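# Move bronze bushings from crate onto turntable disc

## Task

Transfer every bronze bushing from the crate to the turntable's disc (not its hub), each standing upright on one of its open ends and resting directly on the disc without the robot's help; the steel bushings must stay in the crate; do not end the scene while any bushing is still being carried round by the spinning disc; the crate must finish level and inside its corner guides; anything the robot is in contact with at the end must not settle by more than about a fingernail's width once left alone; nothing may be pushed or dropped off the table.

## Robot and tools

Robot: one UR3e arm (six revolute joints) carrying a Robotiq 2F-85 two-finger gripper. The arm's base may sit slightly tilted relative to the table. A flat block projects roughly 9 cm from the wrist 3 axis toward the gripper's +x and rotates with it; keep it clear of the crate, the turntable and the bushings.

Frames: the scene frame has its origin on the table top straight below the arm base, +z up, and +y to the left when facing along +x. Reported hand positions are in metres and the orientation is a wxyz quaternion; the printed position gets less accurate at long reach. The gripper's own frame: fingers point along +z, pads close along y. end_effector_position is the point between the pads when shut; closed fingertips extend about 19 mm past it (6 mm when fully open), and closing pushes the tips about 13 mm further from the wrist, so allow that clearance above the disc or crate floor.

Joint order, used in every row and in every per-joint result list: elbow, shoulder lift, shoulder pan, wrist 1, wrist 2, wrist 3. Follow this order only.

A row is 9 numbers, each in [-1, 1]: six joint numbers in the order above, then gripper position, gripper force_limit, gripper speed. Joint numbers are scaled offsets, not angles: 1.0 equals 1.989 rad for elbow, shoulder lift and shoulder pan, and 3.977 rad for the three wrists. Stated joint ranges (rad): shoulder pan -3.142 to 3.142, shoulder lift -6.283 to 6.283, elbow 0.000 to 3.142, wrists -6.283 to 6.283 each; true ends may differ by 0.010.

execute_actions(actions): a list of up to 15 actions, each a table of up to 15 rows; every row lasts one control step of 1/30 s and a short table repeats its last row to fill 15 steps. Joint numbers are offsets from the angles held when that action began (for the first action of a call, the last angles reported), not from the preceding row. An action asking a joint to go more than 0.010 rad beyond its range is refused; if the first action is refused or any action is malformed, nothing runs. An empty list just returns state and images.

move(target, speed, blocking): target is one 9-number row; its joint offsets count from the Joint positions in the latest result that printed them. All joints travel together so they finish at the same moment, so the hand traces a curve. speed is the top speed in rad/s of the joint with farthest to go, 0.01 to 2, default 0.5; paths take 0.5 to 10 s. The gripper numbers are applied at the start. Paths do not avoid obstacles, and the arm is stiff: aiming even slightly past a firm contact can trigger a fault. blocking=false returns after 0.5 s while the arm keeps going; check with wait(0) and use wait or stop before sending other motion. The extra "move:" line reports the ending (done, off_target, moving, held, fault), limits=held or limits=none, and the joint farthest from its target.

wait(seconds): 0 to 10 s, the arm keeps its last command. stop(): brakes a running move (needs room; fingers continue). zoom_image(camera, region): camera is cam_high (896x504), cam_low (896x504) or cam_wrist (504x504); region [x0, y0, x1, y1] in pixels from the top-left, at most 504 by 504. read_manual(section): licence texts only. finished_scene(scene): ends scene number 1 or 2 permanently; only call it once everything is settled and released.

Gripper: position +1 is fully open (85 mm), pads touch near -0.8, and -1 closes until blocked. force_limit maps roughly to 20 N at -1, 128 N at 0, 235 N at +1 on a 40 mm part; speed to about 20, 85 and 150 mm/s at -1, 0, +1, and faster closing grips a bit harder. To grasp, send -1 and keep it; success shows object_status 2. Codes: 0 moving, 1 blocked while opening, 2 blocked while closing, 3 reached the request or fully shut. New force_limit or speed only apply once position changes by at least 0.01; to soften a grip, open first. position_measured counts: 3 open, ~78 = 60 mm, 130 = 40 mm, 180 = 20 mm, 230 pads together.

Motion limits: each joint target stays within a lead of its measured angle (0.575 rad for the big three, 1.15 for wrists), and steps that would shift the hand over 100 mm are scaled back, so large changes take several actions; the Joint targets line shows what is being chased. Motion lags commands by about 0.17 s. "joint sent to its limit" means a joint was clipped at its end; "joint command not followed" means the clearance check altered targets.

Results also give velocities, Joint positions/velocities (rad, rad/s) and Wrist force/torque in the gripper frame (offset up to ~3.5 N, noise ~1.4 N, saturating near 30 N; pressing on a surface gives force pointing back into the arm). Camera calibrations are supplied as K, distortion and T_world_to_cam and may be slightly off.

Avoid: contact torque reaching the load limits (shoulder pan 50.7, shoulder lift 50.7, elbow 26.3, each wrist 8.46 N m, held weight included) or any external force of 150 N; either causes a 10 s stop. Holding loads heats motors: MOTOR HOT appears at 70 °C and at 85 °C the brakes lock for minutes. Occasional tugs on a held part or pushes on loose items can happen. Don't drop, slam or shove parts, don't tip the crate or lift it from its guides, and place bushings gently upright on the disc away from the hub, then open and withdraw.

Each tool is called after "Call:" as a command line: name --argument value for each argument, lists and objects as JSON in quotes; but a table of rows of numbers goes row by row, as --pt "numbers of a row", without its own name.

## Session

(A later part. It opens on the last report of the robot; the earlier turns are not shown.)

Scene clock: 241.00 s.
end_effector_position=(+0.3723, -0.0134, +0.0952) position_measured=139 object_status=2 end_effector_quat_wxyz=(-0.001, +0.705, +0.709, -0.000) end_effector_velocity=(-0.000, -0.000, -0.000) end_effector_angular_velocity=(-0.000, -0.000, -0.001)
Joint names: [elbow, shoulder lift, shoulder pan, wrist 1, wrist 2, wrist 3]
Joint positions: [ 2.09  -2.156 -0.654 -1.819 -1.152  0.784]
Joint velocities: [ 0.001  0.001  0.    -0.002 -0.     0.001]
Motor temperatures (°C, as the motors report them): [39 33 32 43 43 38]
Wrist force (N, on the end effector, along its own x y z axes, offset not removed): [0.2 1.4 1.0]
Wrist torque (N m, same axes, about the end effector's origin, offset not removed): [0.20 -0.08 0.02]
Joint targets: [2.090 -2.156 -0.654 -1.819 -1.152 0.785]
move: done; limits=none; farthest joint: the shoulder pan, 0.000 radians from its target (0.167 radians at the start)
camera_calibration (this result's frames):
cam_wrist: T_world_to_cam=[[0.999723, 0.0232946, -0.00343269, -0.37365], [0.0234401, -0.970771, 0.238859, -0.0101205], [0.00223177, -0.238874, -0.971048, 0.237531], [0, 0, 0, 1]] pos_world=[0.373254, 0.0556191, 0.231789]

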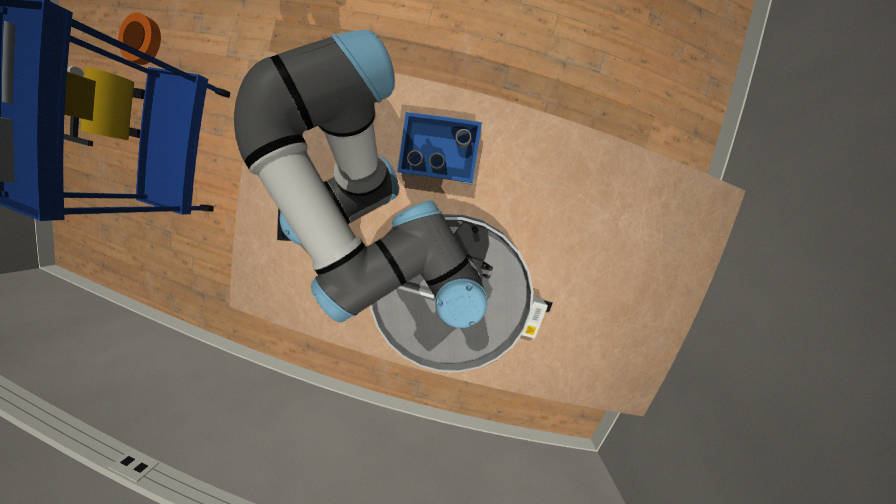

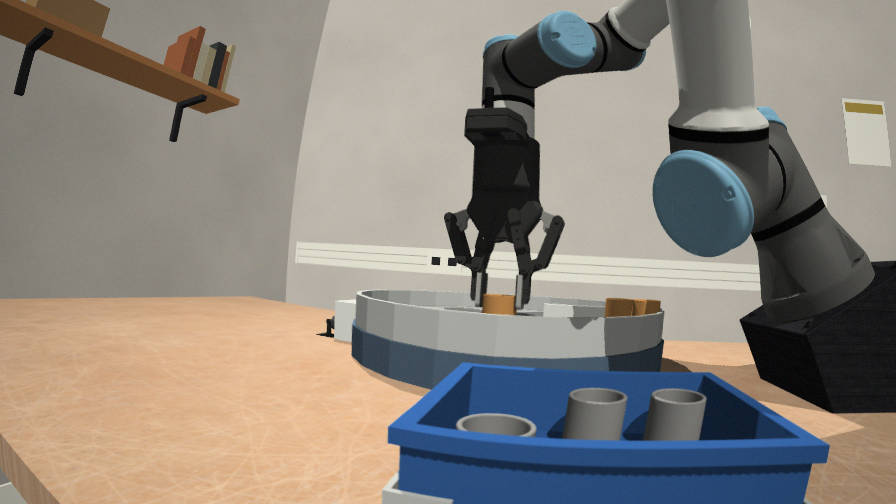

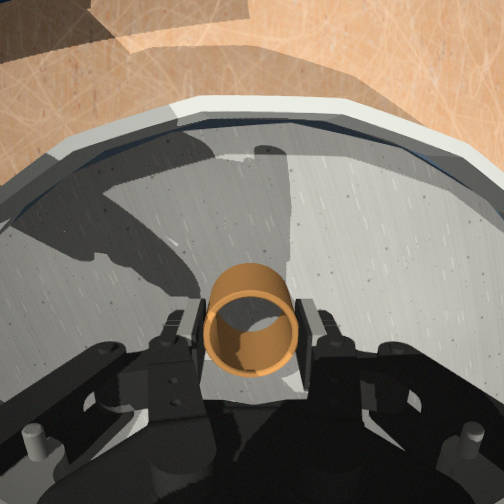

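Call:
execute_actions --actions '[[[0,0,0,0,0,0,0.15,-0.3,0]],[[0,0,0,0,0,0,0.15,-0.3,0]]]'

Call:
move --target '[-0.113,-0.061,-0.084,0.107,0.0115,-0.0444,0.15,-0.3,0]' --speed 0.6

Call:
move --target '[-0.007,0.1026,0.8436,-0.1313,-0.1826,0.32,0.15,-0.3,0]' --speed 0.8

Call:
wait --seconds 10

Call:
zoom_image --camera "cam_high" --region '[350,200,560,380]'

Scene clock: 246.13 s.
end_effector_position=(+0.3723, -0.0134, +0.0952) position_measured=110 object_status=3 end_effector_quat_wxyz=(-0.001, +0.705, +0.709, -0.000) end_effector_velocity=(+0.000, +0.000, -0.000) end_effector_angular_velocity=(+0.000, +0.000, +0.000)
Joint names: [elbow, shoulder lift, shoulder pan, wrist 1, wrist 2, wrist 3]
Joint positions: [ 2.09  -2.156 -0.654 -1.819 -1.152  0.785]
Joint velocities: [-0.  0.  0.  0.  0. -0.]
Motor temperatures (°C, as the motors report them): [39 33 32 43 43 38]
Wrist force (N, on the end effector, along its own x y z axes, offset not removed): [1.3 1.1 0.2]
Wrist torque (N m, same axes, about the end effector's origin, offset not removed): [0.16 -0.22 0.02]
Joint targets: [2.090 -2.156 -0.654 -1.819 -1.152 0.785]
camera_calibration (this result's frames):
cam_wrist: T_world_to_cam=[[0.999725, 0.0231848, -0.00349402, -0.373635], [0.0233482, -0.970782, 0.238825, -0.0100795], [0.00214517, -0.238841, -0.971056, 0.237547], [0, 0, 0, 1]] pos_world=[0.373258, 0.0556135, 0.231773]

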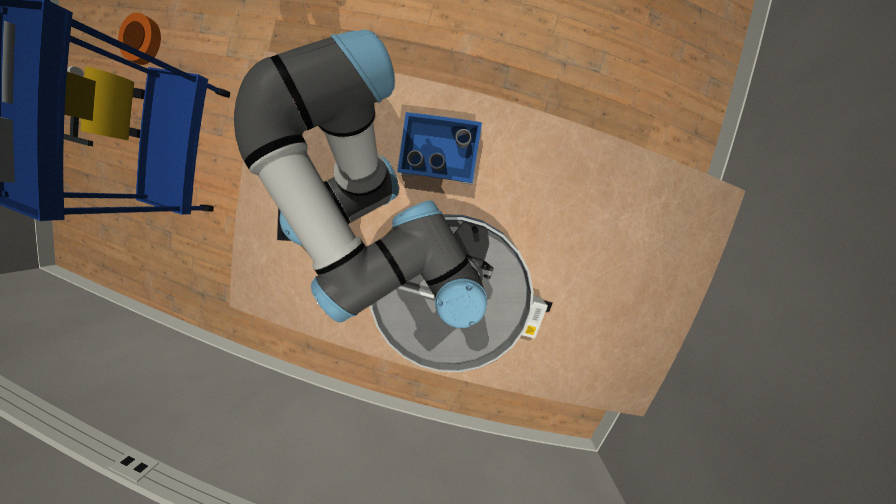

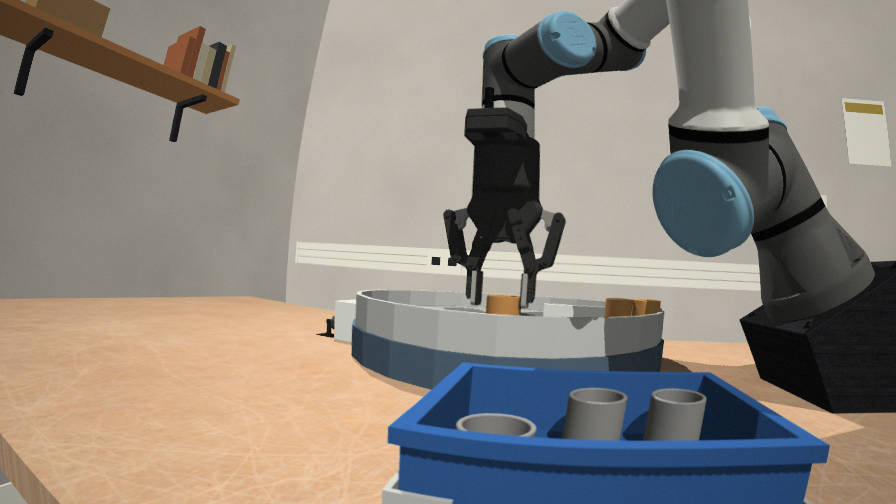

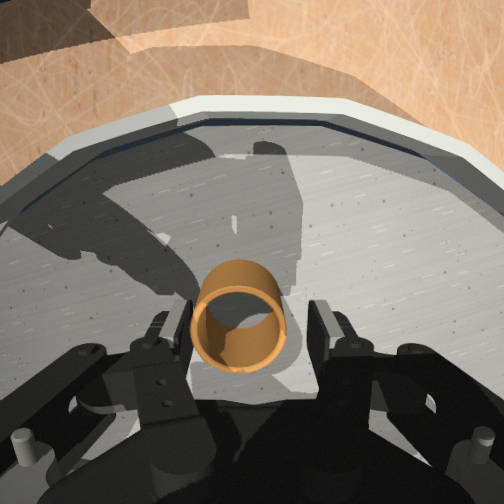

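Scene clock: 247.50 s.
end_effector_position=(+0.3699, -0.0098, +0.1502) position_measured=110 object_status=3 end_effector_quat_wxyz=(-0.002, +0.706, +0.708, -0.000) end_effector_velocity=(-0.000, +0.000, +0.000) end_effector_angular_velocity=(+0.001, +0.001, -0.000)
Joint names: [elbow, shoulder lift, shoulder pan, wrist 1, wrist 2, wrist 3]
Joint positions: [ 1.865 -2.277 -0.821 -1.394 -1.106  0.608]
Joint velocities: [-0.001 -0.    -0.     0.003  0.    -0.001]
Motor temperatures (°C, as the motors report them): [39 33 32 43 43 38]
Wrist force (N, on the end effector, along its own x y z axes, offset not removed): [0.2 1.6 -0.1]
Wrist torque (N m, same axes, about the end effector's origin, offset not removed): [0.23 -0.07 0.03]
Joint targets: [1.865 -2.277 -0.821 -1.393 -1.106 0.608]
move: done; limits=none; farthest joint: the shoulder pan, 0.000 radians from its target (0.167 radians at the start)
camera_calibration (this result's frames):
cam_wrist: T_world_to_cam=[[0.999777, 0.0204741, -0.00511049, -0.370903], [0.0211019, -0.971437, 0.236359, -0.0185011], [-0.000125277, -0.236414, -0.971652, 0.292839], [0, 0, 0, 1]] pos_world=[0.371248, 0.0588526, 0.287015]

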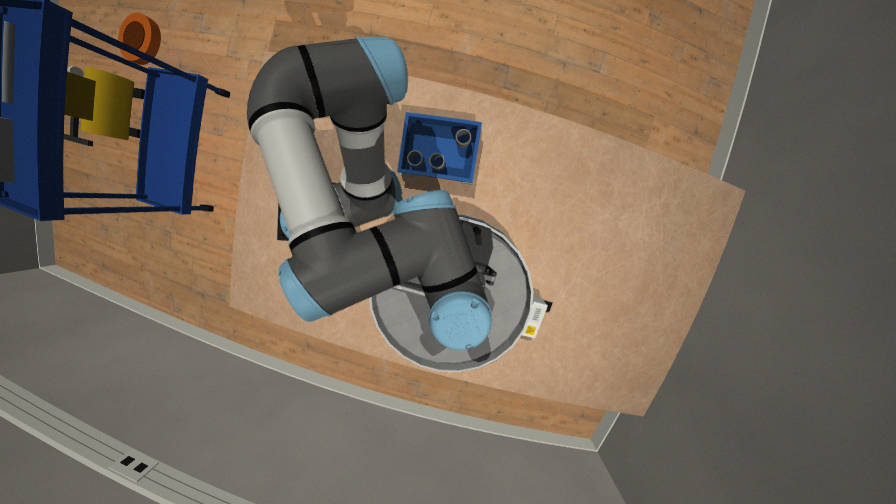

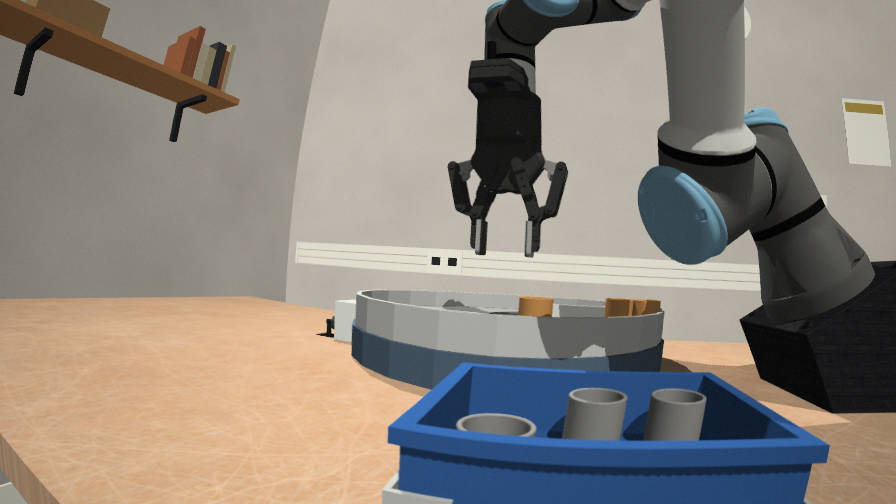

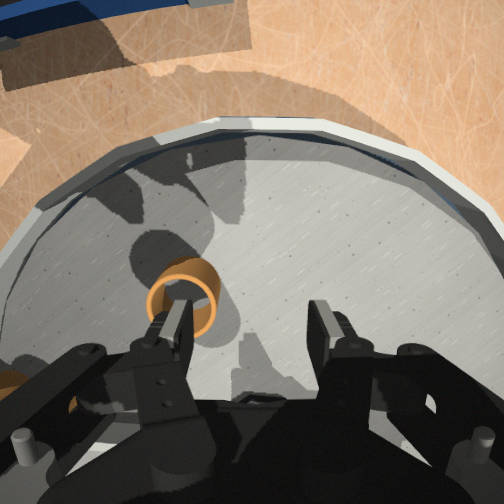

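Scene clock: 250.33 s.
end_effector_position=(+0.2880, +0.2440, +0.2146) position_measured=110 object_status=3 end_effector_quat_wxyz=(+0.018, +0.608, +0.792, +0.051) end_effector_velocity=(-0.000, +0.001, +0.001) end_effector_angular_velocity=(+0.002, -0.001, +0.002)
Joint names: [elbow, shoulder lift, shoulder pan, wrist 1, wrist 2, wrist 3]
Joint positions: [ 1.851 -2.073  0.857 -1.916 -1.832  1.881]
Joint velocities: [-0.001 -0.     0.004 -0.001 -0.001  0.002]
Motor temperatures (°C, as the motors report them): [39 33 32 43 43 38]
Wrist force (N, on the end effector, along its own x y z axes, offset not removed): [0.7 2.0 -0.4]
Wrist torque (N m, same axes, about the end effector's origin, offset not removed): [0.32 -0.13 0.03]
Joint targets: [1.851 -2.073 0.857 -1.916 -1.833 1.881]
move: done; limits=none; farthest joint: the wrist 1, 0.001 radians from its target (0.523 radians at the start)
camera_calibration (this result's frames):
cam_wrist: T_world_to_cam=[[0.956376, 0.273913, 0.10157, -0.366129], [0.249097, -0.946243, 0.206339, 0.149216], [0.152629, -0.172037, -0.973195, 0.355961], [0, 0, 0, 1]] pos_world=[0.258658, 0.302721, 0.352818]

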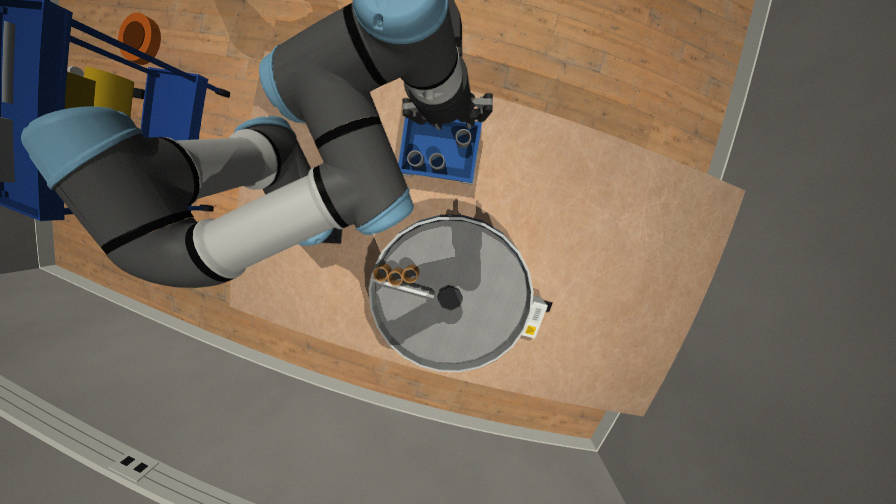

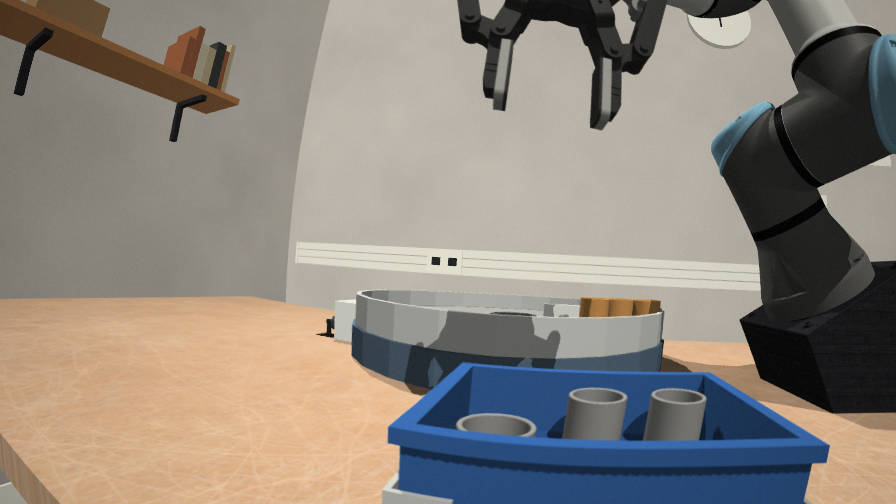

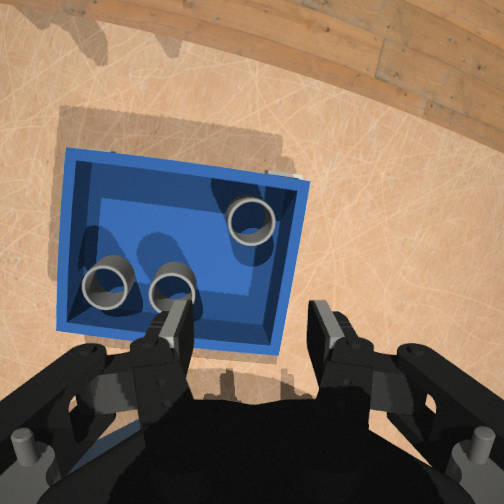

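Scene clock: 260.33 s.
end_effector_position=(+0.2880, +0.2440, +0.2146) position_measured=110 object_status=3 end_effector_quat_wxyz=(+0.018, +0.608, +0.792, +0.051) end_effector_velocity=(-0.000, -0.000, -0.000) end_effector_angular_velocity=(-0.000, +0.000, -0.000)
Joint names: [elbow, shoulder lift, shoulder pan, wrist 1, wrist 2, wrist 3]
Joint positions: [ 1.851 -2.073  0.857 -1.916 -1.833  1.881]
Joint velocities: [ 0.  0.  0.  0. -0.  0.]
Motor temperatures (°C, as the motors report them): [39 33 32 43 43 38]
Wrist force (N, on the end effector, along its own x y z axes, offset not removed): [1.3 1.6 0.6]
Wrist torque (N m, same axes, about the end effector's origin, offset not removed): [0.25 -0.25 0.05]
Joint targets: [1.851 -2.073 0.857 -1.916 -1.833 1.881]
wait: 10.00 s; at rest by 0.17 s
camera_calibration (this result's frames):
cam_wrist: T_world_to_cam=[[0.956365, 0.27392, 0.101655, -0.366137], [0.249098, -0.946255, 0.206279, 0.149266], [0.152695, -0.171956, -0.973198, 0.355958], [0, 0, 0, 1]] pos_world=[0.258625, 0.302745, 0.352847]

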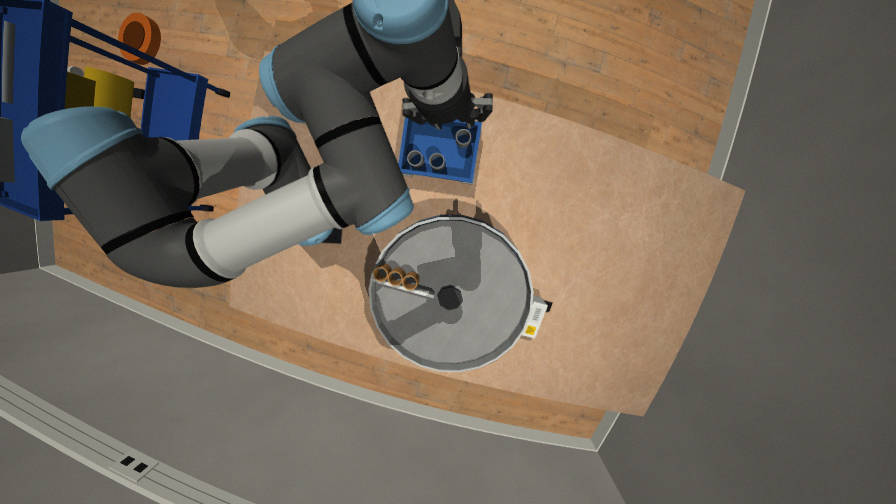

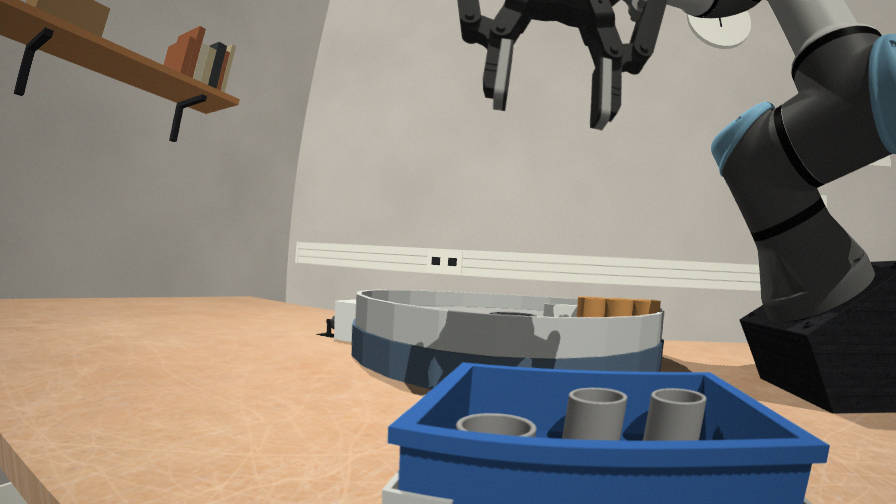

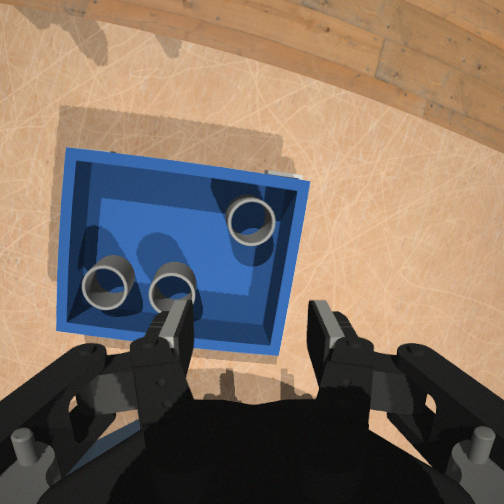

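Region (350, 200, 560, 380) of cam_high's 896x504 image, scaled by 2.400, with more detail than that image has; it fills the top 432 rows of this view, and the rest is white.

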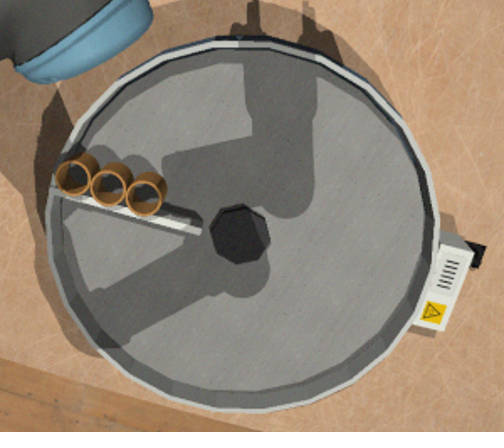

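All three rest against the bar; a brief check that they've settled.

Call:
wait --seconds 4

Call:
zoom_image --camera "cam_high" --region '[350,200,560,380]'

Scene clock: 266.13 s.
end_effector_position=(+0.2880, +0.2440, +0.2146) position_measured=110 object_status=3 end_effector_quat_wxyz=(+0.018, +0.608, +0.792, +0.051) end_effector_velocity=(-0.000, -0.000, -0.001) end_effector_angular_velocity=(-0.001, +0.001, -0.001)
Joint names: [elbow, shoulder lift, shoulder pan, wrist 1, wrist 2, wrist 3]
Joint positions: [ 1.851 -2.073  0.857 -1.916 -1.833  1.881]
Joint velocities: [ 0.001  0.    -0.001 -0.    -0.    -0.   ]
Motor temperatures (°C, as the motors report them): [39 33 32 43 43 38]
Wrist force (N, on the end effector, along its own x y z axes, offset not removed): [0.1 1.9 0.1]
Wrist torque (N m, same axes, about the end effector's origin, offset not removed): [0.24 -0.03 -0.01]
Joint targets: [1.851 -2.073 0.857 -1.916 -1.833 1.881]
wait: 4.00 s; at rest from the start
camera_calibration (this result's frames):
cam_wrist: T_world_to_cam=[[0.956365, 0.27392, 0.101655, -0.366137], [0.249098, -0.946255, 0.206279, 0.149266], [0.152695, -0.171956, -0.973198, 0.355958], [0, 0, 0, 1]] pos_world=[0.258625, 0.302745, 0.352847]

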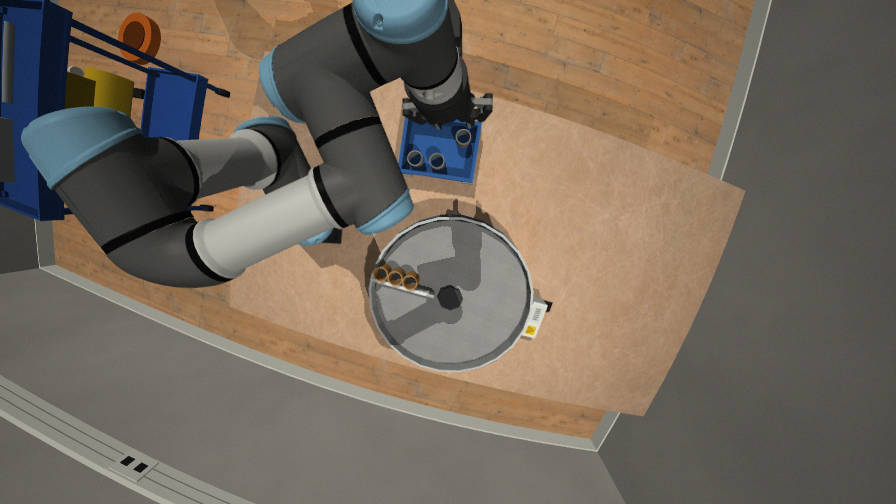

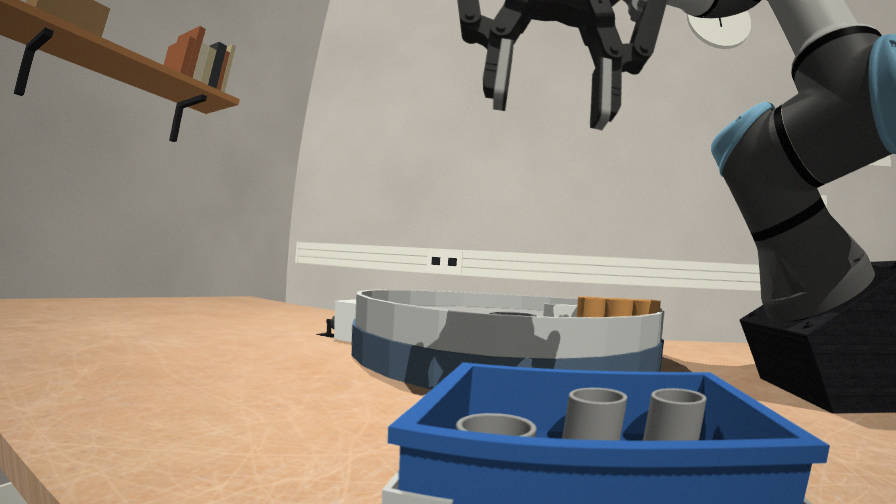

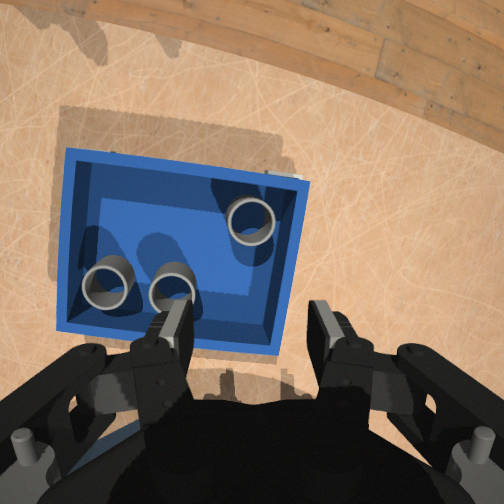

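Region (350, 200, 560, 380) of cam_high's 896x504 image, scaled by 2.400, with more detail than that image has; it fills the top 432 rows of this view, and the rest is white.

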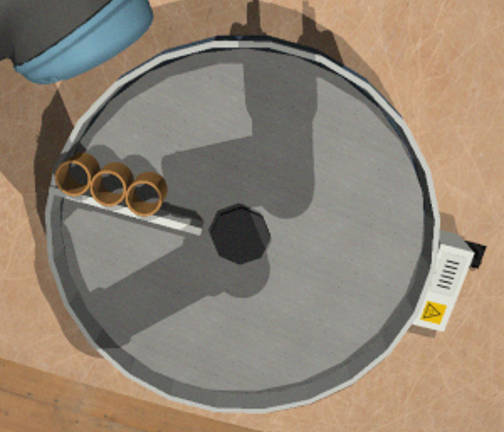

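Call:
finished_scene --scene 2

The scene is finished: the task was done.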